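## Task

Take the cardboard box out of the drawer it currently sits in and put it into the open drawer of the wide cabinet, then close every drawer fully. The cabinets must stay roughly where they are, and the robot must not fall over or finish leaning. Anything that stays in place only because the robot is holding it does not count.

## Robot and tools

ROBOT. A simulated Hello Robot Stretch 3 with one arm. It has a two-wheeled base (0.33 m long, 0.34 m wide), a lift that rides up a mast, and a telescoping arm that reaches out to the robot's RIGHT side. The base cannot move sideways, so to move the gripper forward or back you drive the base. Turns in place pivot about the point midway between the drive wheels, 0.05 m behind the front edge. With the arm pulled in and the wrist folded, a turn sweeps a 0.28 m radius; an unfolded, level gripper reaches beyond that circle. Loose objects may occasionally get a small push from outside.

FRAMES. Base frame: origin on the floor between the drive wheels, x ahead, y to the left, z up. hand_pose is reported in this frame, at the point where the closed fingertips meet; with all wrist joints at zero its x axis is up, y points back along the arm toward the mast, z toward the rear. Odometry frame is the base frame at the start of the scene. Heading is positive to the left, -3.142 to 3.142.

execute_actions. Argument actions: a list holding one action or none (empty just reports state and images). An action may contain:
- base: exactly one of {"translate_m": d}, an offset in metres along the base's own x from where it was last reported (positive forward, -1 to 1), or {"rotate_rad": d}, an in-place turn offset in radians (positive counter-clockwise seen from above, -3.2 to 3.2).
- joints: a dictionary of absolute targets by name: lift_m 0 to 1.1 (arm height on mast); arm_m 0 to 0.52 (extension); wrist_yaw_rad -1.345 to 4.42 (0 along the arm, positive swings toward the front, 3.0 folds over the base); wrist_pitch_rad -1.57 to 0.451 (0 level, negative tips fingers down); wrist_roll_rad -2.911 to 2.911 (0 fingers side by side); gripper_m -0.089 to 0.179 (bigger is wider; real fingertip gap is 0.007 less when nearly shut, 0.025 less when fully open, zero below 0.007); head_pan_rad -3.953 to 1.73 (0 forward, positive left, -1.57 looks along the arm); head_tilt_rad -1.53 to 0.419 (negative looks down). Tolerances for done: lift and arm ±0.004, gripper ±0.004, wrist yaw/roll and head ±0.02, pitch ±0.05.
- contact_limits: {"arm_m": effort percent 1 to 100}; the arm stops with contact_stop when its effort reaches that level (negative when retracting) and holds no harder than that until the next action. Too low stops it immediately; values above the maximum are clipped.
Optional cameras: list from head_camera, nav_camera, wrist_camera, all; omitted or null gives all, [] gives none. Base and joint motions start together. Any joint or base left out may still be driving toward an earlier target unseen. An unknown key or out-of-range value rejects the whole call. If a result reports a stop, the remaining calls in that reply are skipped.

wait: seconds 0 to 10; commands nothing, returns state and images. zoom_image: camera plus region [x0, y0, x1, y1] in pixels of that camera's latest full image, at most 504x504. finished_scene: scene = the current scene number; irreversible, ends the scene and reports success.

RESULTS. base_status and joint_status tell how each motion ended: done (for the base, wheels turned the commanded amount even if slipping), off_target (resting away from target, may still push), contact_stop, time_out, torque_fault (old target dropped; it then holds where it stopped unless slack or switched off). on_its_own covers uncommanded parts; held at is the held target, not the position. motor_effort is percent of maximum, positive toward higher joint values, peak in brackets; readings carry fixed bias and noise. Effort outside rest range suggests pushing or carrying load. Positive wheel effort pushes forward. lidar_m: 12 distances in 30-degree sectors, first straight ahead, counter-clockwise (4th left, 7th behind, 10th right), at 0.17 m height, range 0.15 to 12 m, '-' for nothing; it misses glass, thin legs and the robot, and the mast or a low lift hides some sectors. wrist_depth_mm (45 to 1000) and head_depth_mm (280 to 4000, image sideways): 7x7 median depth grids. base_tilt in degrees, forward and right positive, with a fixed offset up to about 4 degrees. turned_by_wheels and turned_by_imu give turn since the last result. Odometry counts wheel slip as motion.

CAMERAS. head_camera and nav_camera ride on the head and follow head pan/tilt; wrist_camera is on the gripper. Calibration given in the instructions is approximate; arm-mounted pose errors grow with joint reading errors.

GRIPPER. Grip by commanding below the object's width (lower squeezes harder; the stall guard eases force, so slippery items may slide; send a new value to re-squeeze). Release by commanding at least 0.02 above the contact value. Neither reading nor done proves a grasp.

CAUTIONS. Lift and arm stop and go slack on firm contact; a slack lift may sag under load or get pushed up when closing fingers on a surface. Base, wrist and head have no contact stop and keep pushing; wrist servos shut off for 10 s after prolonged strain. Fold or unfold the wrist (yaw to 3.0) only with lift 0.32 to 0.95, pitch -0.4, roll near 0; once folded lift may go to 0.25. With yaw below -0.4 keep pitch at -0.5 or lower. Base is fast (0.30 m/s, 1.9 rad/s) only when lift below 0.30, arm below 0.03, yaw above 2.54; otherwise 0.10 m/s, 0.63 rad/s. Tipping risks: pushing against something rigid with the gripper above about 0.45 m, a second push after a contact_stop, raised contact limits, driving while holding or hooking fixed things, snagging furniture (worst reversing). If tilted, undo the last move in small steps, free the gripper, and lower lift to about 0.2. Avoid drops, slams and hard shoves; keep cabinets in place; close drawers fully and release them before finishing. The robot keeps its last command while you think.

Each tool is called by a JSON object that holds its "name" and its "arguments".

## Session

{"name": "execute_actions", "arguments": {"actions": []}}

Scene clock: 0.00 s.
base_odometry: x=+0.000 y=+0.000 heading=+0.000 (m, m, rad; odometry frame)
turned_by_wheels: +0.000 (rad since the last result)
turned_by_imu: +0.000 (rad since the last result)
base_tilt: forward=-2.7 right=+0.4 (deg)
lidar_m: 1.86 2.13 2.08 1.52 2.37 2.49 2.33 1.98 0.86 0.86 0.97 1.87
head_depth_mm: 1778 1779 1769 1759 1749 1750 1740 / 1824 1828 1819 1810 1811 1797 1783 / 1868 1892 1874 1880 1852 1850 1834 / 1908 1932 1931 1897 1892 1892 1886 / 1909 1992 1985 1978 1977 1965 1961 / 1885 2059 2052 2046 2015 2013 2011 / 1890 2124 2115 2099 2096 2084 2069
base_status: not commanded
joint_positions: lift_m=+0.336 arm_m=-0.002 wrist_yaw_rad=+3.125 wrist_pitch_rad=-0.454 wrist_roll_rad=+0.003 gripper_m=+0.037 head_pan_rad=-0.012 head_tilt_rad=-0.021
joint_status: not commanded
motor_effort: left_wheel=+0 right_wheel=+1 lift_m=+42 arm_m=+1 wrist_yaw_rad=+1 wrist_pitch_rad=+6 wrist_roll_rad=+0 gripper_m=+0 head_pan_rad=+0 head_tilt_rad=+2 (%)
hand_pose: x=-0.0176 y=+0.0765 z=+0.3410 quat_wxyz=(+0.165, +0.691, +0.153, +0.687) (m; base frame)
wrist_depth_mm: - - - - - - - / - - - - - - - / 928 958 - 968 956 - - / 727 743 - 744 763 778 781 / 597 602 620 635 639 644 641 / 524 521 - 541 520 533 547 / 452 - - - 469 465 465
pictures: head_camera (sideways: a quarter turn clockwise sets it upright), nav_camera (sideways: a quarter turn counterclockwise sets it upright), wrist_camera
camera_calibration (this result's frames):
head_camera: T_world_to_cam=[[0.0196979, 0.0365705, -0.999137, 1.32011], [-0.0367595, 0.998682, 0.0358291, -0.036599], [0.99913, 0.036022, 0.0210163, -0.0812408], [0, 0, 0, 1]] pos_world=[0.0538212, -0.00880008, 1.32199]
nav_camera: T_world_to_cam=[[-0.0311635, 0.00180261, 0.999513, -1.25998], [-0.0034885, -0.999992, 0.00169471, 0.049932], [0.999508, -0.00343398, 0.0311695, -0.0901392], [0, 0, 0, 1]] pos_world=[0.0510036, 0.0518933, 1.26209]
wrist_camera: T_world_to_cam=[[0.999959, -0.00886456, 0.00209178, 0.0167426], [-0.00388286, -0.622648, -0.782492, 0.342425], [0.00823889, 0.782452, -0.622657, 0.318808], [0, 0, 0, 1]] pos_world=[-0.018039, -0.0360933, 0.466418]
Images, in order (width x height): head_camera 896x504, nav_camera 672x504, wrist_camera 644x364.

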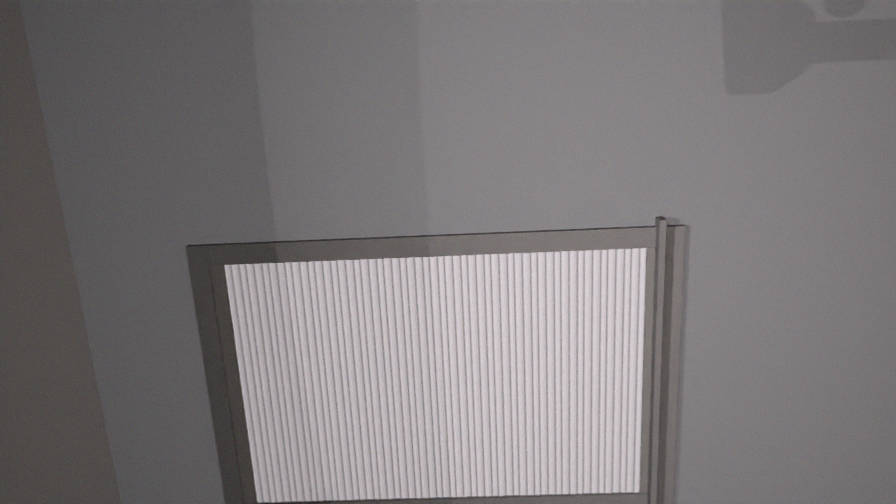

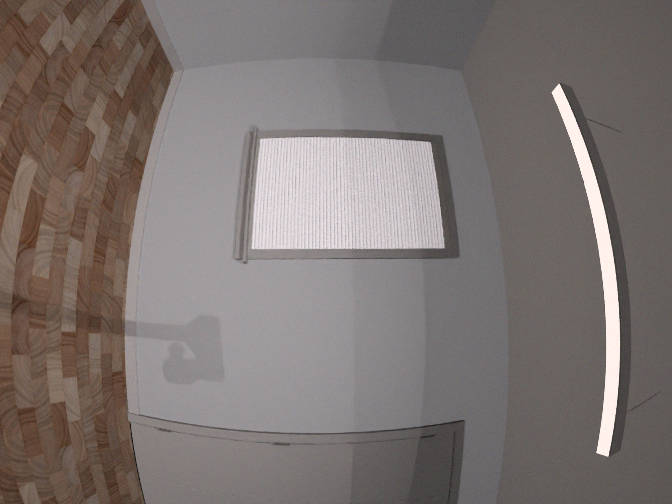

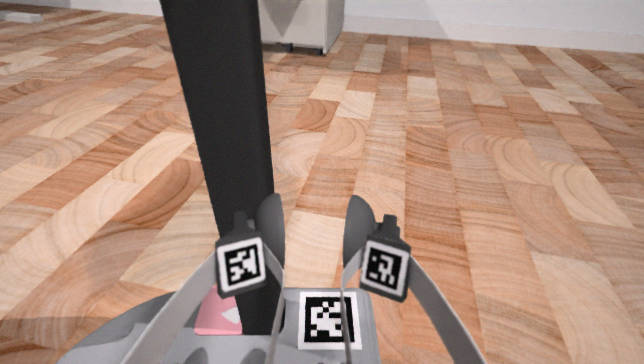

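{"name": "execute_actions", "arguments": {"actions": [{"joints": {"head_pan_rad": 1.6, "head_tilt_rad": -0.55}}], "cameras": ["head_camera", "nav_camera"]}}

{"name": "execute_actions", "arguments": {"actions": [{"joints": {"head_pan_rad": -1.7, "head_tilt_rad": -0.7}}], "cameras": ["head_camera", "nav_camera"]}}

Scene clock: 5.73 s.
base_odometry: x=+0.000 y=+0.000 heading=+0.000 (m, m, rad; odometry frame)
turned_by_wheels: +0.000 (rad since the last result)
turned_by_imu: +0.000 (rad since the last result)
base_tilt: forward=-2.7 right=+0.4 (deg)
lidar_m: 1.86 2.13 2.09 1.52 2.37 2.48 2.32 1.98 0.87 0.86 0.97 1.87
head_depth_mm: 1754 1879 2030 2224 2027 1624 1352 / 1789 1930 2092 2314 2061 1633 1358 / 1821 1989 2086 1916 1931 1652 1363 / 1881 2042 2143 1704 1839 1655 1371 / 1938 2121 2257 1748 1889 1669 1380 / 2001 2182 2405 2628 1969 1681 1389 / 2048 2234 2462 2661 2167 1734 -
base_status: not commanded
joint_positions: lift_m=+0.336 arm_m=-0.002 wrist_yaw_rad=+3.125 wrist_pitch_rad=-0.454 wrist_roll_rad=+0.003 gripper_m=+0.037 head_pan_rad=+1.593 head_tilt_rad=-0.543
joint_status: all done
motor_effort: left_wheel=+0(1) right_wheel=+0(0) lift_m=+42(42) arm_m=+1(1) wrist_yaw_rad=+0(0) wrist_pitch_rad=+6(6) wrist_roll_rad=+0(0) gripper_m=+1(0) head_pan_rad=+4(50) head_tilt_rad=-4(41) (%)
hand_pose: x=-0.0176 y=+0.0765 z=+0.3410 quat_wxyz=(+0.165, +0.691, +0.153, +0.687) (m; base frame)
wrist_depth_mm: - - - - - - - / - - - - - - - / 892 931 - 955 968 985 - / 713 726 - 759 764 777 787 / 608 617 611 617 623 619 631 / 520 537 - 550 526 534 547 / 456 - - - 468 472 478
pictures: head_camera (sideways: a quarter turn clockwise sets it upright), nav_camera (sideways: a quarter turn counterclockwise sets it upright)
camera_calibration (this result's frames):
head_camera: T_world_to_cam=[[-0.0262203, -0.482094, -0.875727, 1.15908], [-0.997397, -0.046247, 0.0553225, -0.0560856], [-0.0671704, 0.874898, -0.479626, 0.576886], [0, 0, 0, 1]] pos_world=[0.0132013, 0.0514743, 1.29483]
nav_camera: T_world_to_cam=[[-0.0117812, 0.471109, 0.881996, -1.10645], [0.999542, 0.0301231, -0.00273856, 0.0495847], [-0.0278586, 0.881561, -0.471248, 0.570067], [0, 0, 0, 1]] pos_world=[-0.0467162, 0.0172177, 1.24467]
Images, in order (width x height): head_camera 896x504, nav_camera 672x504.

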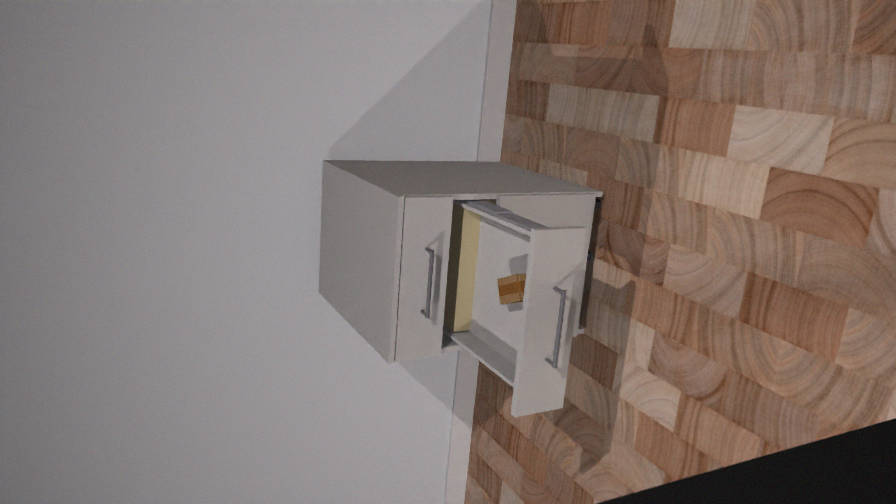

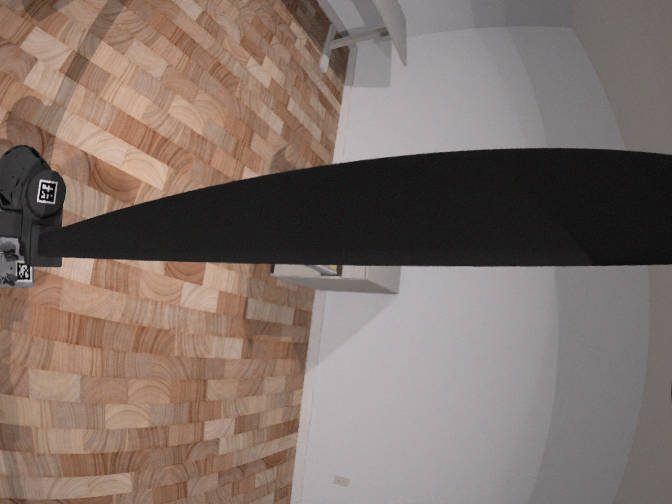

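Scene clock: 7.80 s.
base_odometry: x=+0.000 y=+0.000 heading=+0.000 (m, m, rad; odometry frame)
turned_by_wheels: +0.000 (rad since the last result)
turned_by_imu: +0.000 (rad since the last result)
base_tilt: forward=-2.7 right=+0.4 (deg)
lidar_m: 1.86 2.13 2.08 1.52 2.37 2.48 2.33 1.98 0.86 0.86 0.96 1.87
head_depth_mm: 1400 1127 1693 1953 1721 1408 1236 / 1395 1103 1231 1404 1384 1350 1237 / 1419 1120 1247 1421 1553 1373 1251 / 1426 1133 1266 1440 1584 1399 1252 / 1458 1158 1279 1459 1603 1409 1263 / 1484 1165 1298 1473 1628 1421 1272 / 1514 1180 1307 1499 1482 1429 1280
base_status: not commanded
joint_positions: lift_m=+0.336 arm_m=-0.002 wrist_yaw_rad=+3.125 wrist_pitch_rad=-0.454 wrist_roll_rad=+0.003 gripper_m=+0.037 head_pan_rad=-1.693 head_tilt_rad=-0.691
joint_status: all done
motor_effort: left_wheel=+1(0) right_wheel=+1(0) lift_m=+42(42) arm_m=+1(0) wrist_yaw_rad=+0(0) wrist_pitch_rad=+6(6) wrist_roll_rad=+0(0) gripper_m=+0(0) head_pan_rad=-5(50) head_tilt_rad=-6(24) (%)
hand_pose: x=-0.0176 y=+0.0765 z=+0.3410 quat_wxyz=(+0.165, +0.691, +0.153, +0.687) (m; base frame)
wrist_depth_mm: - - - - - - - / - - - - - - - / 884 888 - 980 - 994 - / 737 738 - 777 757 769 797 / 612 610 617 628 632 647 629 / 512 528 - 559 521 548 534 / 461 - - - 468 468 480
pictures: head_camera (sideways: a quarter turn clockwise sets it upright), nav_camera (sideways: a quarter turn counterclockwise sets it upright)
camera_calibration (this result's frames):
head_camera: T_world_to_cam=[[0.110204, 0.596585, -0.794947, 1.05292], [0.99269, -0.105674, 0.058311, -0.0721049], [-0.0492181, -0.795562, -0.60387, 0.738423], [0, 0, 0, 1]] pos_world=[-0.00811378, -0.0483139, 1.28713]
nav_camera: T_world_to_cam=[[-0.0711457, -0.592195, 0.802648, -1.00263], [-0.993468, 0.114048, -0.00391487, 0.0632729], [-0.089222, -0.797683, -0.59644, 0.733325], [0, 0, 0, 1]] pos_world=[0.0569558, -0.0160052, 1.24239]
Images, in order (width x height): head_camera 896x504, nav_camera 672x504.

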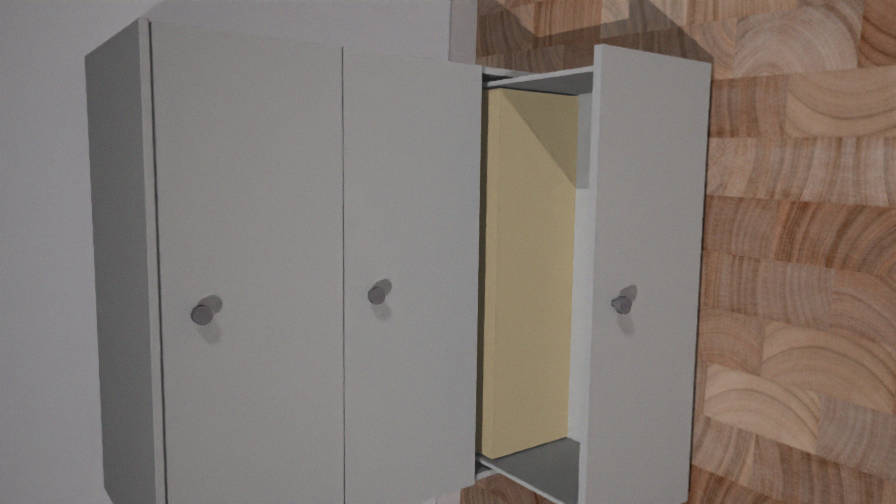

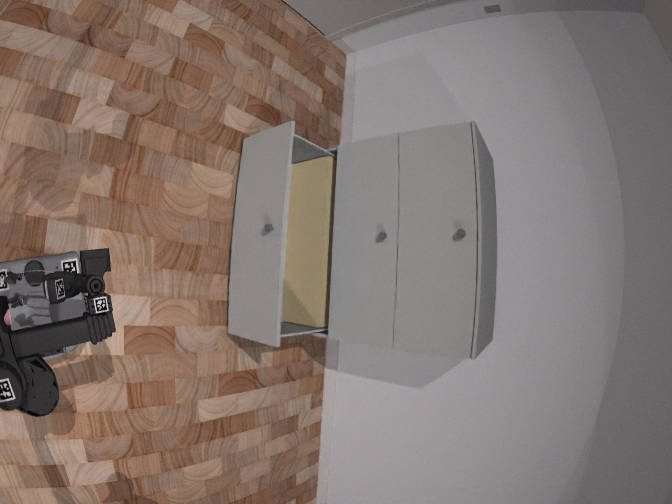

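{"name": "execute_actions", "arguments": {"actions": [{"joints": {"lift_m": 0.28, "wrist_pitch_rad": -0.4}}], "cameras": []}}

{"name": "execute_actions", "arguments": {"actions": [{"base": {"rotate_rad": 1.90}}], "cameras": []}}

{"name": "execute_actions", "arguments": {"actions": [{"base": {"translate_m": 0.93}}], "cameras": []}}

{"name": "execute_actions", "arguments": {"actions": [{"base": {"rotate_rad": 0.95}, "joints": {"head_pan_rad": -1.57, "head_tilt_rad": -0.95}}], "cameras": ["head_camera", "nav_camera"]}}

Scene clock: 21.97 s.
base_odometry: x=+0.000 y=+0.000 heading=+0.000 (m, m, rad; odometry frame)
turned_by_wheels: +0.000 (rad since the last result)
turned_by_imu: +0.000 (rad since the last result)
base_tilt: forward=-2.7 right=+0.4 (deg)
lidar_m: 1.86 2.13 2.08 1.52 2.37 2.49 2.33 1.98 0.86 0.86 0.97 1.87
head_depth_mm: 1403 1125 1698 1953 1734 1408 1233 / 1400 1100 1240 1409 1386 1356 1245 / 1425 1122 1248 1426 1558 1370 1245 / 1432 1139 1262 1440 1582 1400 1256 / 1458 1155 1274 1464 1607 1406 1256 / 1486 1168 1291 1483 1632 1421 1278 / 1502 1178 1308 1498 1489 1426 1272
base_status: not commanded
joint_positions: lift_m=+0.280 arm_m=-0.002 wrist_yaw_rad=+3.125 wrist_pitch_rad=-0.420 wrist_roll_rad=+0.003 gripper_m=+0.037 head_pan_rad=-1.693 head_tilt_rad=-0.691
joint_status: all done
motor_effort: left_wheel=+0(0) right_wheel=+0(0) lift_m=+25(35) arm_m=+0(1) wrist_yaw_rad=+0(0) wrist_pitch_rad=+9(7) wrist_roll_rad=+0(0) gripper_m=+0(0) head_pan_rad=-4(3) head_tilt_rad=-6(5) (%)
hand_pose: x=-0.0175 y=+0.0809 z=+0.2927 quat_wxyz=(+0.154, +0.694, +0.142, +0.689) (m; base frame)
wrist_depth_mm: - - - - - - - / - - - - - - - / 863 855 - 880 928 932 962 / 677 681 - 692 718 726 727 / 564 557 564 580 570 578 598 / 478 505 - - 484 494 493 / - - - - 420 427 433
pictures: none
No camera images: the call's "cameras" was empty. Leave "cameras" out to get every camera's image.

Scene clock: 24.50 s.
base_odometry: x=+0.000 y=+0.000 heading=+1.900 (m, m, rad; odometry frame)
turned_by_wheels: +1.900 (rad since the last result)
turned_by_imu: +1.929 (rad since the last result)
base_tilt: forward=-2.7 right=+0.4 (deg)
lidar_m: 1.55 2.93 2.49 2.28 1.72 0.86 0.90 1.92 1.87 1.96 2.14 1.52
head_depth_mm: 1617 1768 1962 2085 1726 1441 1235 / 1672 1848 2060 2175 1732 1442 1239 / 1728 1918 2174 2196 1750 1460 1255 / 1816 2047 2316 2218 1767 1468 1257 / 1922 2160 2457 2222 1786 1481 1262 / 2033 2289 2607 2261 1795 1494 1275 / 2125 2419 2752 2287 1806 1506 1283
base_status: done
joint_positions: lift_m=+0.280 arm_m=-0.002 wrist_yaw_rad=+3.125 wrist_pitch_rad=-0.420 wrist_roll_rad=+0.003 gripper_m=+0.037 head_pan_rad=-1.693 head_tilt_rad=-0.692
joint_status: not commanded
motor_effort: left_wheel=-2(7) right_wheel=+6(17) lift_m=+25(25) arm_m=+0(1) wrist_yaw_rad=+0(0) wrist_pitch_rad=+9(9) wrist_roll_rad=+0(0) gripper_m=+1(0) head_pan_rad=-4(5) head_tilt_rad=-5(5) (%)
hand_pose: x=-0.0175 y=+0.0809 z=+0.2927 quat_wxyz=(+0.154, +0.694, +0.142, +0.689) (m; base frame)
wrist_depth_mm: - - - - - - - / - - - - - - - / 765 890 - 888 938 931 967 / 677 673 - 729 719 722 726 / 559 556 570 583 580 586 586 / 478 502 - - 484 495 491 / - - - - 419 427 431
pictures: none
No camera images: the call's "cameras" was empty. Leave "cameras" out to get every camera's image.

Scene clock: 29.30 s.
base_odometry: x=-0.300 y=+0.880 heading=+1.900 (m, m, rad; odometry frame)
turned_by_wheels: +0.000 (rad since the last result)
turned_by_imu: -0.001 (rad since the last result)
base_tilt: forward=-2.6 right=+0.4 (deg)
lidar_m: 0.73 1.92 1.98 2.32 2.50 1.69 1.73 2.43 2.36 1.76 0.71 0.69
head_depth_mm: 2071 2262 2497 2154 1729 1442 1236 / 2165 2357 2603 2169 1743 1447 1241 / 2253 2476 2677 2210 1749 1451 1251 / 2354 2616 2796 2227 1769 1462 1256 / 2154 2306 2481 2249 1786 1480 1265 / 1877 1980 2099 2162 1787 1483 1270 / 1630 1720 1826 1948 1804 1497 1283
base_status: done
joint_positions: lift_m=+0.280 arm_m=-0.002 wrist_yaw_rad=+3.125 wrist_pitch_rad=-0.420 wrist_roll_rad=+0.003 gripper_m=+0.037 head_pan_rad=-1.693 head_tilt_rad=-0.692
joint_status: not commanded
motor_effort: left_wheel=-2(5) right_wheel=+5(12) lift_m=+26(26) arm_m=+1(1) wrist_yaw_rad=+0(0) wrist_pitch_rad=+9(9) wrist_roll_rad=+0(0) gripper_m=+0(0) head_pan_rad=-3(4) head_tilt_rad=-5(6) (%)
hand_pose: x=-0.0175 y=+0.0810 z=+0.2928 quat_wxyz=(+0.154, +0.694, +0.142, +0.689) (m; base frame)
wrist_depth_mm: - - - - - - - / - - - - - - - / 833 883 - 885 924 932 946 / 688 691 - 705 721 721 753 / 553 570 566 574 582 578 594 / 470 506 - - 495 494 494 / - - - - 423 428 432
pictures: none
No camera images: the call's "cameras" was empty. Leave "cameras" out to get every camera's image.

Scene clock: 31.03 s.
base_odometry: x=-0.300 y=+0.880 heading=+2.849 (m, m, rad; odometry frame)
turned_by_wheels: +0.950 (rad since the last result)
turned_by_imu: +0.964 (rad since the last result)
base_tilt: forward=-2.6 right=+0.5 (deg)
lidar_m: 1.99 2.37 2.31 1.68 1.70 2.49 2.36 1.94 1.36 0.69 0.70 1.75
head_depth_mm: 1206 1402 1665 1651 1431 1264 1135 / 1210 1394 1580 1619 1390 1210 1157 / 1200 1215 967 1079 1003 928 1164 / 1188 1193 976 1089 972 875 1167 / 1178 1207 988 1017 1015 925 1153 / 1182 1275 995 1051 1422 1243 1168 / 1171 1348 1593 1726 1487 1312 1168
base_status: done
joint_positions: lift_m=+0.280 arm_m=-0.002 wrist_yaw_rad=+3.125 wrist_pitch_rad=-0.420 wrist_roll_rad=+0.003 gripper_m=+0.037 head_pan_rad=-1.577 head_tilt_rad=-0.939
joint_status: all done
motor_effort: left_wheel=-2(7) right_wheel=+5(15) lift_m=+25(26) arm_m=+0(1) wrist_yaw_rad=+0(0) wrist_pitch_rad=+9(9) wrist_roll_rad=+0(0) gripper_m=+0(0) head_pan_rad=+4(21) head_tilt_rad=-7(34) (%)
hand_pose: x=-0.0175 y=+0.0810 z=+0.2928 quat_wxyz=(+0.154, +0.694, +0.142, +0.689) (m; base frame)
wrist_depth_mm: - - - - - - - / - - - - - - - / 864 848 - 902 939 937 980 / 685 689 - 701 726 719 730 / 544 563 567 568 584 576 588 / 474 504 - - 491 494 497 / - - - - 422 423 430
pictures: head_camera (sideways: a quarter turn clockwise sets it upright), nav_camera (sideways: a quarter turn counterclockwise sets it upright)
camera_calibration (this result's frames):
head_camera: T_world_to_cam=[[0.0415222, 0.781468, -0.622563, 0.828682], [0.998161, -0.00489783, 0.060425, -0.0748713], [0.044171, -0.623927, -0.780234, 0.967235], [0, 0, 0, 1]] pos_world=[-0.00239887, -0.0444709, 1.2751]
nav_camera: T_world_to_cam=[[-0.00324736, -0.77475, 0.632259, -0.78098], [-0.999984, -0.000437596, -0.00567226, 0.065599], [0.00467126, -0.632267, -0.774737, 0.964652], [0, 0, 0, 1]] pos_world=[0.0585557, 0.00488154, 1.24151]
Images, in order (width x height): head_camera 896x504, nav_camera 672x504.

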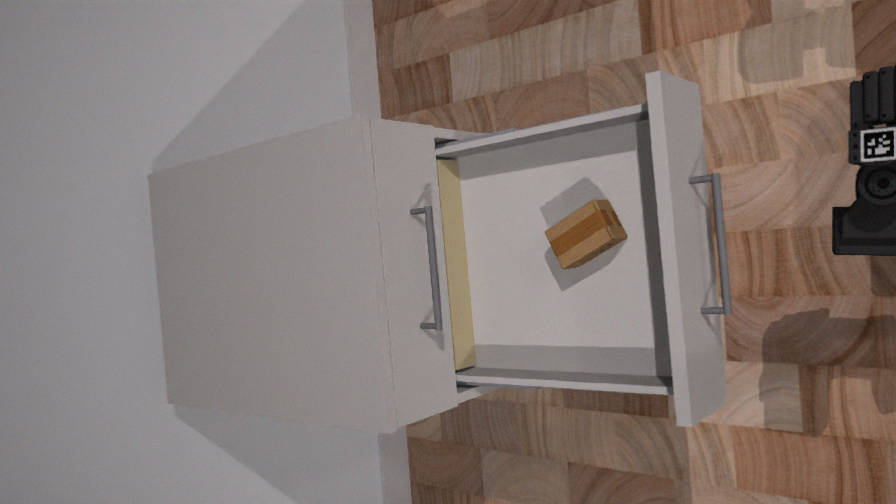

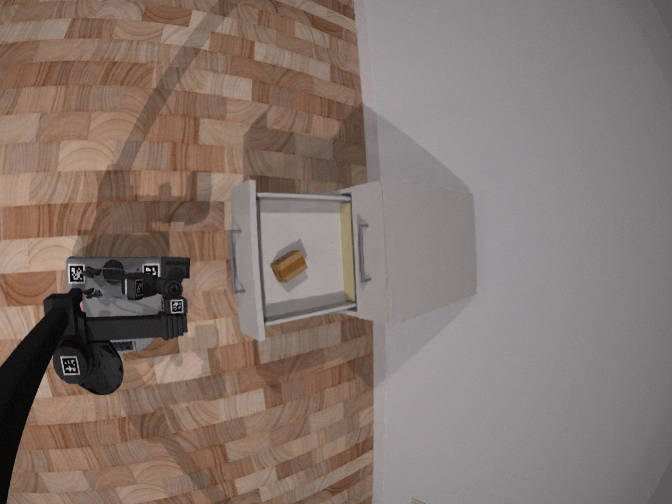

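{"name": "execute_actions", "arguments": {"actions": [{"base": {"translate_m": 0.04}, "joints": {"lift_m": 0.68, "gripper_m": 0.15}}], "cameras": []}}

{"name": "execute_actions", "arguments": {"actions": [{"joints": {"wrist_yaw_rad": 0.0}}], "cameras": []}}

{"name": "execute_actions", "arguments": {"actions": [{"joints": {"wrist_pitch_rad": -1.57, "arm_m": 0.37}}], "cameras": ["head_camera", "wrist_camera"]}}

Scene clock: 46.40 s.
base_odometry: x=-0.339 y=+0.892 heading=+2.849 (m, m, rad; odometry frame)
turned_by_wheels: +0.000 (rad since the last result)
turned_by_imu: -0.001 (rad since the last result)
base_tilt: forward=-2.6 right=+0.5 (deg)
lidar_m: 1.95 2.38 2.28 1.70 1.69 2.53 2.41 1.94 1.36 0.69 0.70 1.74
head_depth_mm: 1213 1400 1672 1655 1427 1267 - / 1200 1364 989 1083 991 858 1109 / 1193 1183 969 1080 977 840 - / 1191 1193 978 1084 991 836 1114 / 1181 1204 986 1012 999 924 1156 / 1181 1296 1081 1631 1486 1281 1159 / 1171 1351 1596 1719 1478 1304 1171
base_status: done
joint_positions: lift_m=+0.680 arm_m=-0.002 wrist_yaw_rad=+3.125 wrist_pitch_rad=-0.419 wrist_roll_rad=+0.003 gripper_m=+0.150 head_pan_rad=-1.577 head_tilt_rad=-0.939
joint_status: all done
motor_effort: left_wheel=-2(7) right_wheel=+4(13) lift_m=+54(55) arm_m=+0(1) wrist_yaw_rad=+0(0) wrist_pitch_rad=+9(9) wrist_roll_rad=+0(0) gripper_m=+1(83) head_pan_rad=+4(4) head_tilt_rad=-7(8) (%)
hand_pose: x=-0.0175 y=+0.0810 z=+0.6920 quat_wxyz=(+0.153, +0.694, +0.141, +0.690) (m; base frame)
wrist_depth_mm: - - - - - - - / - - - - - - - / - - - - - - - / - - - - - - - / - - - - - - - / 988 922 959 910 970 - 954 / 791 798 821 793 819 827 836
pictures: none
No camera images: the call's "cameras" was empty. Leave "cameras" out to get every camera's image.

Scene clock: 48.97 s.
base_odometry: x=-0.339 y=+0.892 heading=+2.849 (m, m, rad; odometry frame)
turned_by_wheels: +0.000 (rad since the last result)
turned_by_imu: +0.000 (rad since the last result)
base_tilt: forward=-2.6 right=+0.4 (deg)
lidar_m: 1.94 2.38 2.29 1.70 1.70 2.54 2.40 1.94 1.36 0.69 0.70 1.74
head_depth_mm: 1210 1401 1658 1641 1424 1266 - / 1200 1361 988 1082 996 855 - / 1196 1181 969 1085 1007 - - / 1193 1199 978 1086 1021 870 1151 / 1182 1206 988 1013 996 927 1157 / 1174 1298 1076 1622 1470 1278 1162 / 1169 1352 1593 1713 1492 1308 1170
base_status: not commanded
joint_positions: lift_m=+0.680 arm_m=-0.002 wrist_yaw_rad=+0.002 wrist_pitch_rad=-0.419 wrist_roll_rad=+0.003 gripper_m=+0.150 head_pan_rad=-1.577 head_tilt_rad=-0.939
joint_status: all done
motor_effort: left_wheel=-2(2) right_wheel=+4(5) lift_m=+54(54) arm_m=+1(0) wrist_yaw_rad=-2(3) wrist_pitch_rad=+9(9) wrist_roll_rad=+0(0) gripper_m=+0(1) head_pan_rad=+4(5) head_tilt_rad=-7(7) (%)
hand_pose: x=-0.0211 y=-0.3675 z=+0.6920 quat_wxyz=(+0.691, +0.148, -0.692, -0.147) (m; base frame)
wrist_depth_mm: 887 937 869 913 942 993 990 / - 944 505 530 - - - / - - 468 485 520 - - / - - 582 607 - - - / - - 560 586 - - - / 931 488 489 478 491 - 982 / 817 437 430 405 417 821 851
pictures: none
No camera images: the call's "cameras" was empty. Leave "cameras" out to get every camera's image.

Scene clock: 52.90 s.
base_odometry: x=-0.339 y=+0.892 heading=+2.849 (m, m, rad; odometry frame)
turned_by_wheels: +0.000 (rad since the last result)
turned_by_imu: +0.000 (rad since the last result)
base_tilt: forward=-2.6 right=+0.4 (deg)
lidar_m: 1.95 2.37 2.29 1.70 1.70 2.53 2.40 1.94 1.36 0.69 0.70 1.74
head_depth_mm: 1209 1403 1671 1674 - - 1130 / 1209 1365 1529 1073 968 1206 1138 / 1201 1182 - 1083 978 893 1144 / 1190 1193 978 1089 990 869 1143 / 1179 1210 987 1016 993 927 1155 / 1177 1303 1078 1636 1472 1280 1163 / 1170 1350 1589 1714 1494 1308 1170
base_status: not commanded
joint_positions: lift_m=+0.680 arm_m=+0.370 wrist_yaw_rad=+0.000 wrist_pitch_rad=-1.564 wrist_roll_rad=+0.003 gripper_m=+0.150 head_pan_rad=-1.577 head_tilt_rad=-0.939
joint_status: all done
motor_effort: left_wheel=-2(2) right_wheel=+4(4) lift_m=+54(54) arm_m=+4(4) wrist_yaw_rad=+0(2) wrist_pitch_rad=-3(9) wrist_roll_rad=+0(0) gripper_m=+0(0) head_pan_rad=+3(3) head_tilt_rad=-8(6) (%)
hand_pose: x=-0.0216 y=-0.4924 z=+0.5619 quat_wxyz=(+0.501, +0.497, -0.502, -0.499) (m; base frame)
wrist_depth_mm: 276 299 301 299 303 667 660 / 290 311 312 312 314 679 702 / 686 320 319 316 321 704 723 / 718 334 329 282 332 723 737 / 761 332 341 341 347 754 750 / 777 350 349 349 349 - 764 / 305 289 280 275 271 266 823
pictures: head_camera (sideways: a quarter turn clockwise sets it upright), wrist_camera
camera_calibration (this result's frames):
head_camera: T_world_to_cam=[[0.0413383, 0.781477, -0.622563, 0.828683], [0.998162, -0.00466282, 0.060425, -0.0748713], [0.0443179, -0.623916, -0.780234, 0.967235], [0, 0, 0, 1]] pos_world=[-0.0023884, -0.0444729, 1.2751]
wrist_camera: T_world_to_cam=[[-0.999975, -0.00447834, -0.00545133, -0.0216071], [-0.00552114, 0.97779, 0.209513, 0.391634], [0.00439198, 0.209538, -0.977791, 0.818829], [0, 0, 0, 1]] pos_world=[-0.0230406, -0.554609, 0.718473]
Images, in order (width x height): head_camera 896x504, wrist_camera 644x364.

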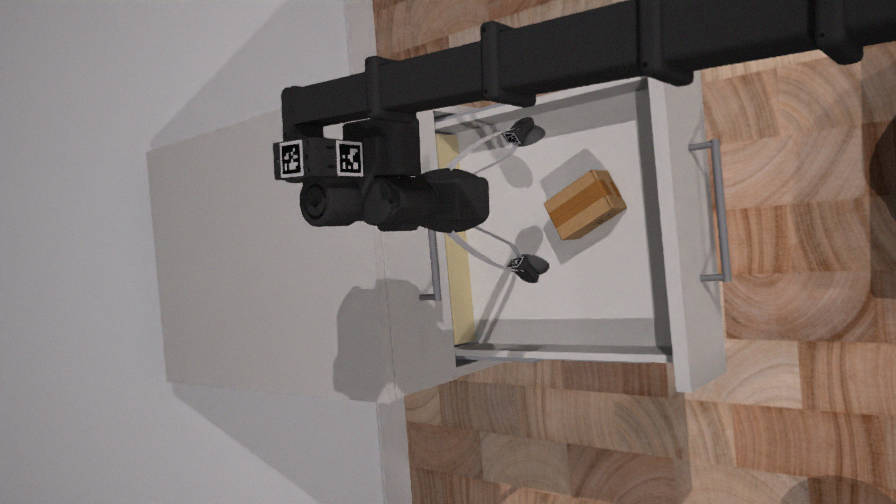

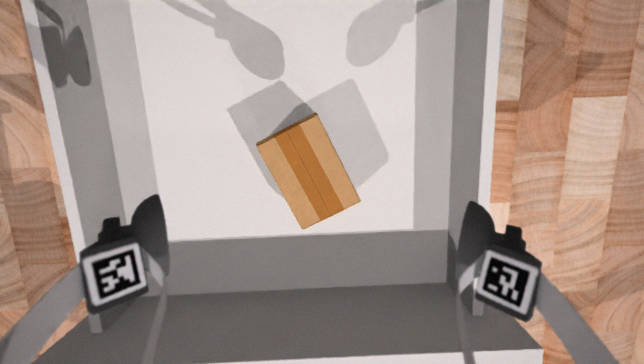

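{"name": "execute_actions", "arguments": {"actions": [{"joints": {"wrist_roll_rad": 0.44, "arm_m": 0.382, "gripper_m": 0.12}}], "cameras": ["head_camera", "wrist_camera"]}}

Scene clock: 60.23 s.
base_odometry: x=-0.339 y=+0.892 heading=+2.849 (m, m, rad; odometry frame)
turned_by_wheels: +0.000 (rad since the last result)
turned_by_imu: +0.000 (rad since the last result)
base_tilt: forward=-2.6 right=+0.4 (deg)
lidar_m: 1.94 2.38 2.29 1.71 1.70 2.53 2.40 1.94 1.36 0.69 0.70 1.75
head_depth_mm: 1208 1397 1660 1664 - - 1127 / 1207 1362 1524 1063 976 1204 1137 / 1195 1179 - 1091 964 890 1145 / 1187 1189 977 1089 988 869 1149 / 1178 1208 987 1015 999 923 1153 / 1172 1296 1076 1628 1473 1283 1162 / 1164 1353 1592 1729 1485 1308 1169
base_status: not commanded
joint_positions: lift_m=+0.680 arm_m=+0.382 wrist_yaw_rad=+0.000 wrist_pitch_rad=-1.564 wrist_roll_rad=+0.433 gripper_m=+0.120 head_pan_rad=-1.577 head_tilt_rad=-0.939
joint_status: all done
motor_effort: left_wheel=-2(2) right_wheel=+4(4) lift_m=+54(54) arm_m=+4(4) wrist_yaw_rad=+0(0) wrist_pitch_rad=-3(3) wrist_roll_rad=+3(4) gripper_m=+1(81) head_pan_rad=+4(4) head_tilt_rad=-7(7) (%)
hand_pose: x=-0.0216 y=-0.5043 z=+0.5619 quat_wxyz=(+0.382, +0.380, -0.597, -0.594) (m; base frame)
wrist_depth_mm: 288 302 306 301 297 670 655 / 307 309 315 309 309 678 684 / 304 321 321 318 320 688 699 / 300 328 333 283 336 336 747 / 746 323 339 342 343 309 741 / 790 318 356 353 327 259 789 / 788 800 361 312 257 247 794
pictures: head_camera (sideways: a quarter turn clockwise sets it upright), wrist_camera
camera_calibration (this result's frames):
head_camera: T_world_to_cam=[[0.0413383, 0.781477, -0.622563, 0.828683], [0.998162, -0.00466282, 0.060425, -0.0748713], [0.0443179, -0.623916, -0.780234, 0.967235], [0, 0, 0, 1]] pos_world=[-0.0023884, -0.0444729, 1.2751]
wrist_camera: T_world_to_cam=[[-0.910979, 0.412374, -0.00804151, 0.191902], [0.401668, 0.891421, 0.209838, 0.368332], [0.0937, 0.187928, -0.977703, 0.812309], [0, 0, 0, 1]] pos_world=[-0.0492423, -0.56013, 0.71845]
Images, in order (width x height): head_camera 896x504, wrist_camera 644x364.

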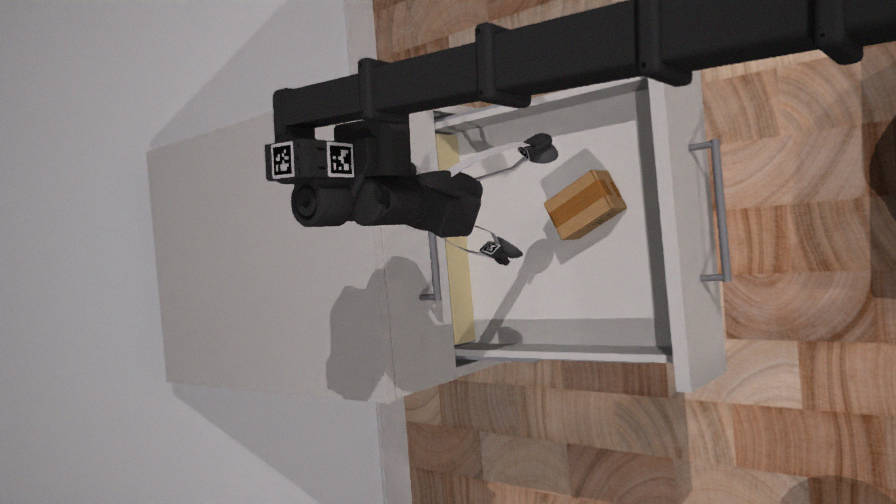

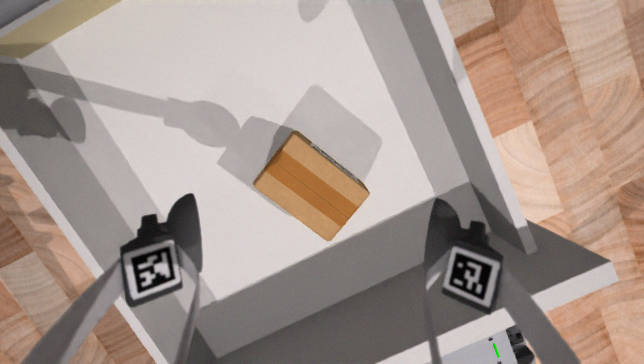

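Wrong direction; flip it and lower partway.

{"name": "execute_actions", "arguments": {"actions": [{"joints": {"wrist_roll_rad": -0.45, "lift_m": 0.60}}], "cameras": ["wrist_camera"]}}

Scene clock: 64.03 s.
base_odometry: x=-0.339 y=+0.892 heading=+2.849 (m, m, rad; odometry frame)
turned_by_wheels: +0.000 (rad since the last result)
turned_by_imu: +0.000 (rad since the last result)
base_tilt: forward=-2.7 right=+0.5 (deg)
lidar_m: 1.95 2.37 2.29 1.70 1.70 2.53 2.41 1.95 1.36 0.69 0.70 1.75
head_depth_mm: 1210 1399 1664 1641 1429 - - / 1204 1359 1015 - 980 1069 1136 / 1194 1179 997 - 964 893 1143 / 1190 1189 979 1053 987 867 1152 / 1178 1205 989 1010 997 925 1153 / 1177 1301 1080 1640 1477 1280 1164 / 1172 1355 1594 1716 1483 1303 1168
base_status: not commanded
joint_positions: lift_m=+0.600 arm_m=+0.382 wrist_yaw_rad=+0.000 wrist_pitch_rad=-1.564 wrist_roll_rad=-0.443 gripper_m=+0.120 head_pan_rad=-1.577 head_tilt_rad=-0.939
joint_status: all done
motor_effort: left_wheel=-2(2) right_wheel=+4(4) lift_m=+25(47) arm_m=+4(4) wrist_yaw_rad=+0(0) wrist_pitch_rad=-3(3) wrist_roll_rad=-4(4) gripper_m=+0(0) head_pan_rad=+4(4) head_tilt_rad=-7(7) (%)
hand_pose: x=-0.0216 y=-0.5044 z=+0.4828 quat_wxyz=(+0.600, +0.596, -0.379, -0.377) (m; base frame)
wrist_depth_mm: 218 226 225 228 227 230 228 / 229 232 236 233 237 238 209 / 239 241 239 240 243 245 206 / 248 247 247 200 253 248 641 / 253 255 259 205 259 225 675 / 249 264 269 267 272 220 709 / 209 229 266 278 279 226 753
pictures: wrist_camera
camera_calibration (this result's frames):
wrist_camera: T_world_to_cam=[[-0.900207, -0.435451, -0.00294246, -0.23848], [-0.426245, 0.879752, 0.210598, 0.36092], [-0.0891167, 0.190836, -0.977568, 0.73245], [0, 0, 0, 1]] pos_world=[0.0044321, -0.561145, 0.639309]
Images, in order (width x height): wrist_camera 644x364.

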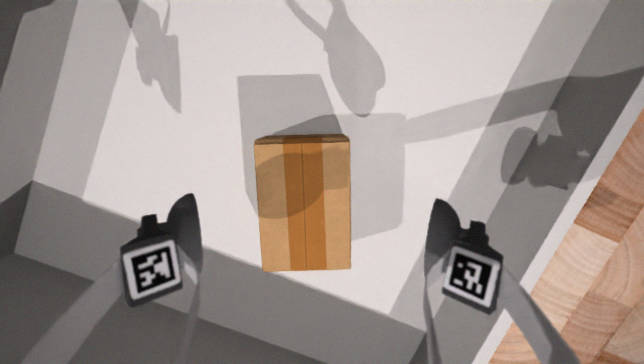

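{"name": "execute_actions", "arguments": {"actions": [{"joints": {"lift_m": 0.543}}], "cameras": ["wrist_camera"]}}

{"name": "execute_actions", "arguments": {"actions": [{"joints": {"gripper_m": 0.03}}], "cameras": ["wrist_camera"]}}

Scene clock: 69.97 s.
base_odometry: x=-0.339 y=+0.892 heading=+2.849 (m, m, rad; odometry frame)
turned_by_wheels: +0.000 (rad since the last result)
turned_by_imu: +0.000 (rad since the last result)
base_tilt: forward=-2.6 right=+0.4 (deg)
lidar_m: 1.95 2.38 2.29 1.70 1.69 2.53 2.40 1.94 1.36 0.69 0.71 1.74
head_depth_mm: 1207 1398 1667 1640 1424 1264 - / 1204 1360 984 1649 994 928 1133 / 1194 1177 966 - 962 889 1141 / 1189 1191 978 1002 1000 868 1148 / 1180 1208 984 1013 993 927 1156 / 1174 1298 1077 1628 1470 1282 1161 / 1170 1345 1595 1722 1487 1303 1167
base_status: not commanded
joint_positions: lift_m=+0.543 arm_m=+0.382 wrist_yaw_rad=+0.000 wrist_pitch_rad=-1.564 wrist_roll_rad=-0.443 gripper_m=+0.120 head_pan_rad=-1.577 head_tilt_rad=-0.939
joint_status: all done
motor_effort: left_wheel=-2(2) right_wheel=+4(4) lift_m=+25(26) arm_m=+4(4) wrist_yaw_rad=+0(0) wrist_pitch_rad=-3(2) wrist_roll_rad=-4(4) gripper_m=+0(1) head_pan_rad=+4(4) head_tilt_rad=-7(6) (%)
hand_pose: x=-0.0216 y=-0.5044 z=+0.4258 quat_wxyz=(+0.600, +0.596, -0.379, -0.377) (m; base frame)
wrist_depth_mm: 173 173 174 175 174 177 177 / 179 180 179 180 181 182 183 / 185 184 185 184 187 188 187 / 191 192 166 141 194 195 181 / 197 195 172 147 199 200 168 / 203 206 203 152 207 193 158 / 206 212 213 214 214 209 154
pictures: wrist_camera
camera_calibration (this result's frames):
wrist_camera: T_world_to_cam=[[-0.9002, -0.435466, -0.00294274, -0.238655], [-0.426259, 0.879745, 0.210599, 0.372921], [-0.0891199, 0.190836, -0.977568, 0.676722], [0, 0, 0, 1]] pos_world=[0.00443305, -0.561145, 0.582303]
Images, in order (width x height): wrist_camera 644x364.

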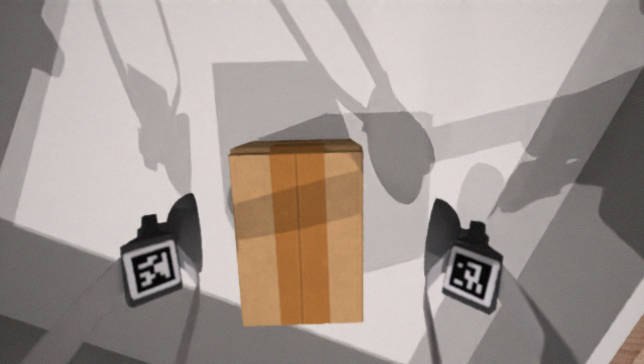

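Scene clock: 71.37 s.
base_odometry: x=-0.339 y=+0.892 heading=+2.849 (m, m, rad; odometry frame)
turned_by_wheels: +0.000 (rad since the last result)
turned_by_imu: +0.000 (rad since the last result)
base_tilt: forward=-2.6 right=+0.4 (deg)
lidar_m: 1.94 2.37 2.28 1.70 1.70 2.54 2.41 1.94 1.36 0.69 0.71 1.75
head_depth_mm: 1210 1400 1661 1649 1428 1264 - / 1200 1362 990 1644 999 924 1136 / 1199 1178 966 - 953 892 1141 / 1188 1192 976 1012 1009 870 1147 / 1181 1209 987 1013 997 923 1157 / 1180 1293 1076 1625 1478 1278 1163 / 1173 1348 1594 1715 1481 1312 1168
base_status: not commanded
joint_positions: lift_m=+0.543 arm_m=+0.382 wrist_yaw_rad=+0.000 wrist_pitch_rad=-1.564 wrist_roll_rad=-0.443 gripper_m=+0.031 head_pan_rad=-1.577 head_tilt_rad=-0.939
joint_status: all done
motor_effort: left_wheel=-2(2) right_wheel=+4(4) lift_m=+25(26) arm_m=+3(4) wrist_yaw_rad=+0(0) wrist_pitch_rad=-3(3) wrist_roll_rad=-4(4) gripper_m=-14(87) head_pan_rad=+4(4) head_tilt_rad=-7(7) (%)
hand_pose: x=-0.0216 y=-0.5044 z=+0.4258 quat_wxyz=(+0.600, +0.596, -0.379, -0.377) (m; base frame)
wrist_depth_mm: 174 174 174 175 176 177 178 / 178 178 179 180 181 182 182 / 184 184 184 185 187 189 186 / 190 192 190 139 192 195 180 / 197 196 145 144 197 200 169 / 204 204 177 149 207 206 158 / 208 211 212 214 215 186 157
pictures: wrist_camera
camera_calibration (this result's frames):
wrist_camera: T_world_to_cam=[[-0.900145, -0.43558, -0.00295269, -0.238705], [-0.426371, 0.879686, 0.210621, 0.372874], [-0.0891449, 0.190848, -0.977563, 0.676724], [0, 0, 0, 1]] pos_world=[0.00444042, -0.561139, 0.5823]
Images, in order (width x height): wrist_camera 644x364.

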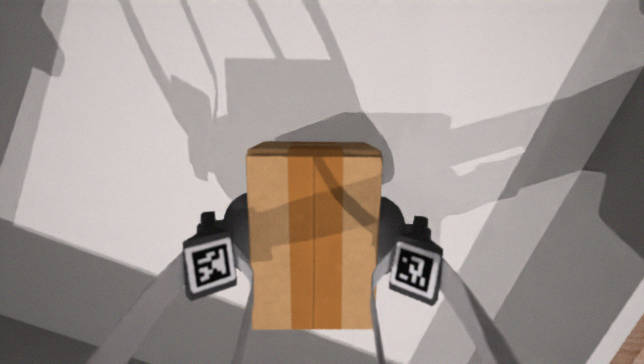

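{"name": "execute_actions", "arguments": {"actions": [{"joints": {"gripper_m": 0.024}}], "cameras": []}}

{"name": "execute_actions", "arguments": {"actions": [{"joints": {"lift_m": 0.69}}], "cameras": ["wrist_camera"]}}

{"name": "execute_actions", "arguments": {"actions": [{"joints": {"arm_m": 0.04}}], "cameras": []}}

{"name": "execute_actions", "arguments": {"actions": [{"joints": {"lift_m": 0.34}}]}}

Scene clock: 107.10 s.
base_odometry: x=-0.339 y=+0.892 heading=+2.849 (m, m, rad; odometry frame)
turned_by_wheels: +0.000 (rad since the last result)
turned_by_imu: +0.000 (rad since the last result)
base_tilt: forward=-2.7 right=+0.5 (deg)
lidar_m: 1.94 2.38 2.29 1.70 1.69 2.53 2.40 1.95 1.37 0.69 0.70 1.75
head_depth_mm: 1209 1394 1651 1639 1432 1258 - / 1200 1362 985 1652 999 925 1140 / 1195 1176 972 - 957 892 1142 / 1186 1187 977 1005 1006 869 1155 / 1183 1207 989 1014 998 925 1157 / 1177 1292 1079 1633 1477 1275 1156 / 1170 1349 1594 1722 1479 1307 1168
base_status: not commanded
joint_positions: lift_m=+0.543 arm_m=+0.382 wrist_yaw_rad=+0.000 wrist_pitch_rad=-1.564 wrist_roll_rad=-0.443 gripper_m=+0.025 head_pan_rad=-1.577 head_tilt_rad=-0.939
joint_status: all done
motor_effort: left_wheel=-2(2) right_wheel=+4(4) lift_m=+25(25) arm_m=+4(3) wrist_yaw_rad=+0(0) wrist_pitch_rad=-2(2) wrist_roll_rad=-3(4) gripper_m=-15(49) head_pan_rad=+4(4) head_tilt_rad=-8(6) (%)
hand_pose: x=-0.0216 y=-0.5044 z=+0.4258 quat_wxyz=(+0.600, +0.596, -0.379, -0.377) (m; base frame)
wrist_depth_mm: 174 174 174 175 175 176 177 / 179 178 180 180 181 182 182 / 184 183 185 185 187 188 188 / 190 191 190 139 193 195 180 / 198 197 144 144 197 201 168 / 202 204 177 148 209 204 158 / 207 213 213 215 216 186 157
pictures: none
No camera images: the call's "cameras" was empty. Leave "cameras" out to get every camera's image.

Scene clock: 109.27 s.
base_odometry: x=-0.339 y=+0.892 heading=+2.849 (m, m, rad; odometry frame)
turned_by_wheels: +0.000 (rad since the last result)
turned_by_imu: +0.000 (rad since the last result)
base_tilt: forward=-2.6 right=+0.5 (deg)
lidar_m: 1.94 2.37 2.29 1.70 1.70 2.54 2.40 1.94 1.36 0.69 0.71 1.74
head_depth_mm: 1217 1395 1664 1673 - - 1138 / 1202 1363 - 1063 973 1212 1139 / 1195 1185 - 976 967 892 1145 / 1191 1194 981 1093 1006 869 1147 / 1183 1199 988 1013 998 925 1153 / 1179 1301 1075 1632 1479 1278 1162 / 1169 1345 1584 1722 1478 1314 1169
base_status: not commanded
joint_positions: lift_m=+0.690 arm_m=+0.382 wrist_yaw_rad=+0.000 wrist_pitch_rad=-1.564 wrist_roll_rad=-0.443 gripper_m=+0.025 head_pan_rad=-1.577 head_tilt_rad=-0.939
joint_status: all done
motor_effort: left_wheel=-2(2) right_wheel=+4(5) lift_m=+55(58) arm_m=+3(4) wrist_yaw_rad=+0(0) wrist_pitch_rad=-2(2) wrist_roll_rad=-4(4) gripper_m=-15(16) head_pan_rad=+3(3) head_tilt_rad=-8(7) (%)
hand_pose: x=-0.0216 y=-0.5044 z=+0.5718 quat_wxyz=(+0.600, +0.596, -0.379, -0.377) (m; base frame)
wrist_depth_mm: 666 293 315 311 311 310 256 / 691 314 319 323 319 318 694 / 710 329 327 332 330 325 728 / 719 339 334 138 338 735 744 / 293 342 144 144 305 770 783 / 254 277 215 149 355 811 804 / 806 810 263 281 806 839 821
pictures: wrist_camera
camera_calibration (this result's frames):
wrist_camera: T_world_to_cam=[[-0.900145, -0.43558, -0.00295268, -0.238274], [-0.426371, 0.879686, 0.210621, 0.342106], [-0.0891449, 0.190848, -0.977563, 0.819532], [0, 0, 0, 1]] pos_world=[0.00444042, -0.56114, 0.728386]
Images, in order (width x height): wrist_camera 644x364.

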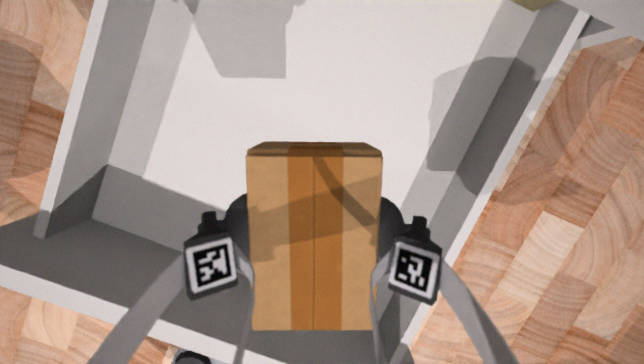

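Scene clock: 113.00 s.
base_odometry: x=-0.339 y=+0.892 heading=+2.849 (m, m, rad; odometry frame)
turned_by_wheels: +0.000 (rad since the last result)
turned_by_imu: +0.000 (rad since the last result)
base_tilt: forward=-2.6 right=+0.4 (deg)
lidar_m: 1.95 2.37 2.29 1.70 1.69 2.53 2.41 1.94 1.36 0.69 0.70 1.74
head_depth_mm: 1214 1401 1668 1644 1435 - - / 1199 1367 986 1084 995 - 1102 / 1191 1175 966 1080 1001 - - / 1182 1189 978 1093 1009 935 1151 / 1181 1205 984 1012 999 927 1157 / 1177 1296 1077 1638 1480 1277 1164 / 1171 1352 1605 1719 1489 1303 1168
base_status: not commanded
joint_positions: lift_m=+0.690 arm_m=+0.040 wrist_yaw_rad=+0.000 wrist_pitch_rad=-1.564 wrist_roll_rad=-0.445 gripper_m=+0.025 head_pan_rad=-1.577 head_tilt_rad=-0.939
joint_status: all done
motor_effort: left_wheel=-2(2) right_wheel=+5(4) lift_m=+54(55) arm_m=-2(5) wrist_yaw_rad=+0(0) wrist_pitch_rad=-2(2) wrist_roll_rad=-3(3) gripper_m=-16(16) head_pan_rad=+4(4) head_tilt_rad=-7(7) (%)
hand_pose: x=-0.0216 y=-0.1629 z=+0.5718 quat_wxyz=(+0.600, +0.596, -0.378, -0.376) (m; base frame)
wrist_depth_mm: 659 652 681 663 307 258 220 / 694 681 679 698 688 682 289 / 709 702 698 723 698 709 711 / 727 725 721 139 741 744 734 / 749 738 144 143 766 767 768 / 780 773 149 148 791 773 791 / 802 807 834 808 819 811 836
pictures: none
No camera images: the call's "cameras" was empty. Leave "cameras" out to get every camera's image.

Scene clock: 117.00 s.
base_odometry: x=-0.339 y=+0.892 heading=+2.849 (m, m, rad; odometry frame)
turned_by_wheels: +0.000 (rad since the last result)
turned_by_imu: +0.000 (rad since the last result)
base_tilt: forward=-2.6 right=+0.4 (deg)
lidar_m: 1.94 2.37 2.28 1.69 1.70 2.54 2.41 1.94 1.36 0.69 0.71 1.74
head_depth_mm: 1208 1396 1664 1638 1429 1243 1132 / 1203 1361 988 1079 991 1208 - / 1190 1173 968 1081 1001 892 - / 1188 1189 977 1093 1009 868 1150 / 1184 1208 989 1015 995 924 1158 / 1174 1293 1077 1629 1482 1283 1165 / 1169 1355 1591 1717 1486 1308 1171
base_status: not commanded
joint_positions: lift_m=+0.340 arm_m=+0.040 wrist_yaw_rad=+0.000 wrist_pitch_rad=-1.564 wrist_roll_rad=-0.445 gripper_m=+0.025 head_pan_rad=-1.577 head_tilt_rad=-0.939
joint_status: all done
motor_effort: left_wheel=-2(2) right_wheel=+5(4) lift_m=+26(49) arm_m=-2(2) wrist_yaw_rad=+0(1) wrist_pitch_rad=-3(2) wrist_roll_rad=-3(2) gripper_m=-16(16) head_pan_rad=+4(4) head_tilt_rad=-7(8) (%)
hand_pose: x=-0.0216 y=-0.1629 z=+0.2227 quat_wxyz=(+0.600, +0.596, -0.378, -0.376) (m; base frame)
wrist_depth_mm: 349 349 347 352 352 349 352 / 361 357 359 351 363 363 363 / 367 368 369 368 369 378 376 / 378 380 376 139 388 392 391 / 391 398 144 144 393 402 398 / 410 404 147 149 - 416 418 / 424 - - 153 - 432 432
pictures: head_camera (sideways: a quarter turn clockwise sets it upright), nav_camera (sideways: a quarter turn counterclockwise sets it upright), wrist_camera
camera_calibration (this result's frames):
head_camera: T_world_to_cam=[[0.0413383, 0.781477, -0.622563, 0.828684], [0.998162, -0.00466293, 0.060425, -0.0748713], [0.0443178, -0.623916, -0.780233, 0.967234], [0, 0, 0, 1]] pos_world=[-0.00238841, -0.0444729, 1.2751]
nav_camera: T_world_to_cam=[[-0.00306505, -0.774751, 0.632259, -0.780982], [-0.999984, -0.000672912, -0.00567226, 0.065599], [0.00482004, -0.632266, -0.774736, 0.964651], [0, 0, 0, 1]] pos_world=[0.0585546, 0.00489388, 1.24151]
wrist_camera: T_world_to_cam=[[-0.899098, -0.437737, -0.00295382, -0.0908811], [-0.428476, 0.878655, 0.210651, 0.114987], [-0.0896144, 0.190662, -0.977557, 0.413029], [0, 0, 0, 1]] pos_world=[0.0045717, -0.219565, 0.379268]
Images, in order (width x height): head_camera 896x504, nav_camera 672x504, wrist_camera 644x364.

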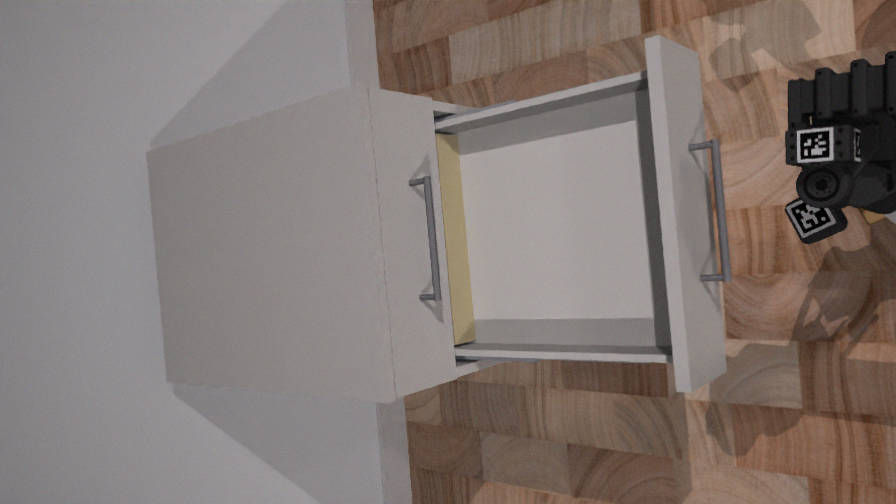

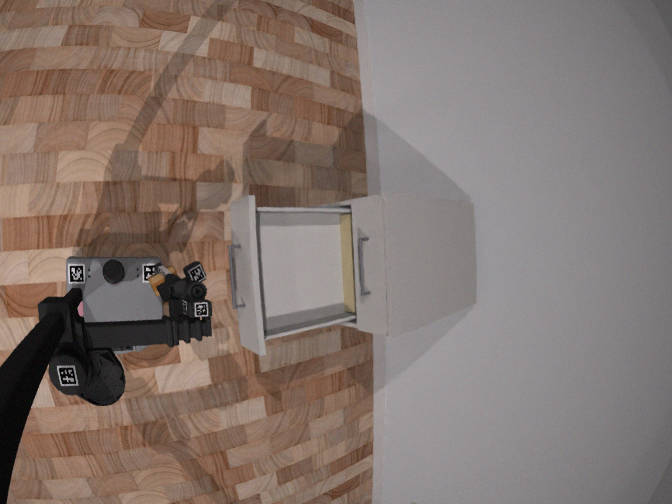

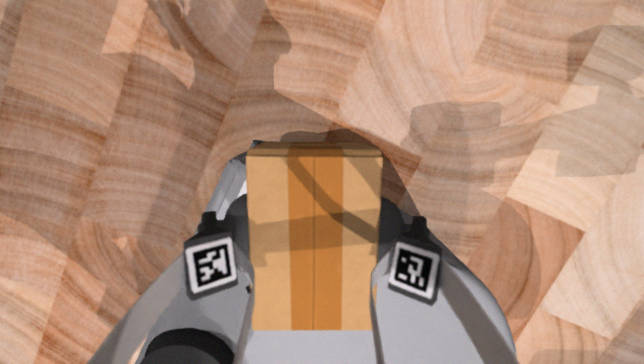

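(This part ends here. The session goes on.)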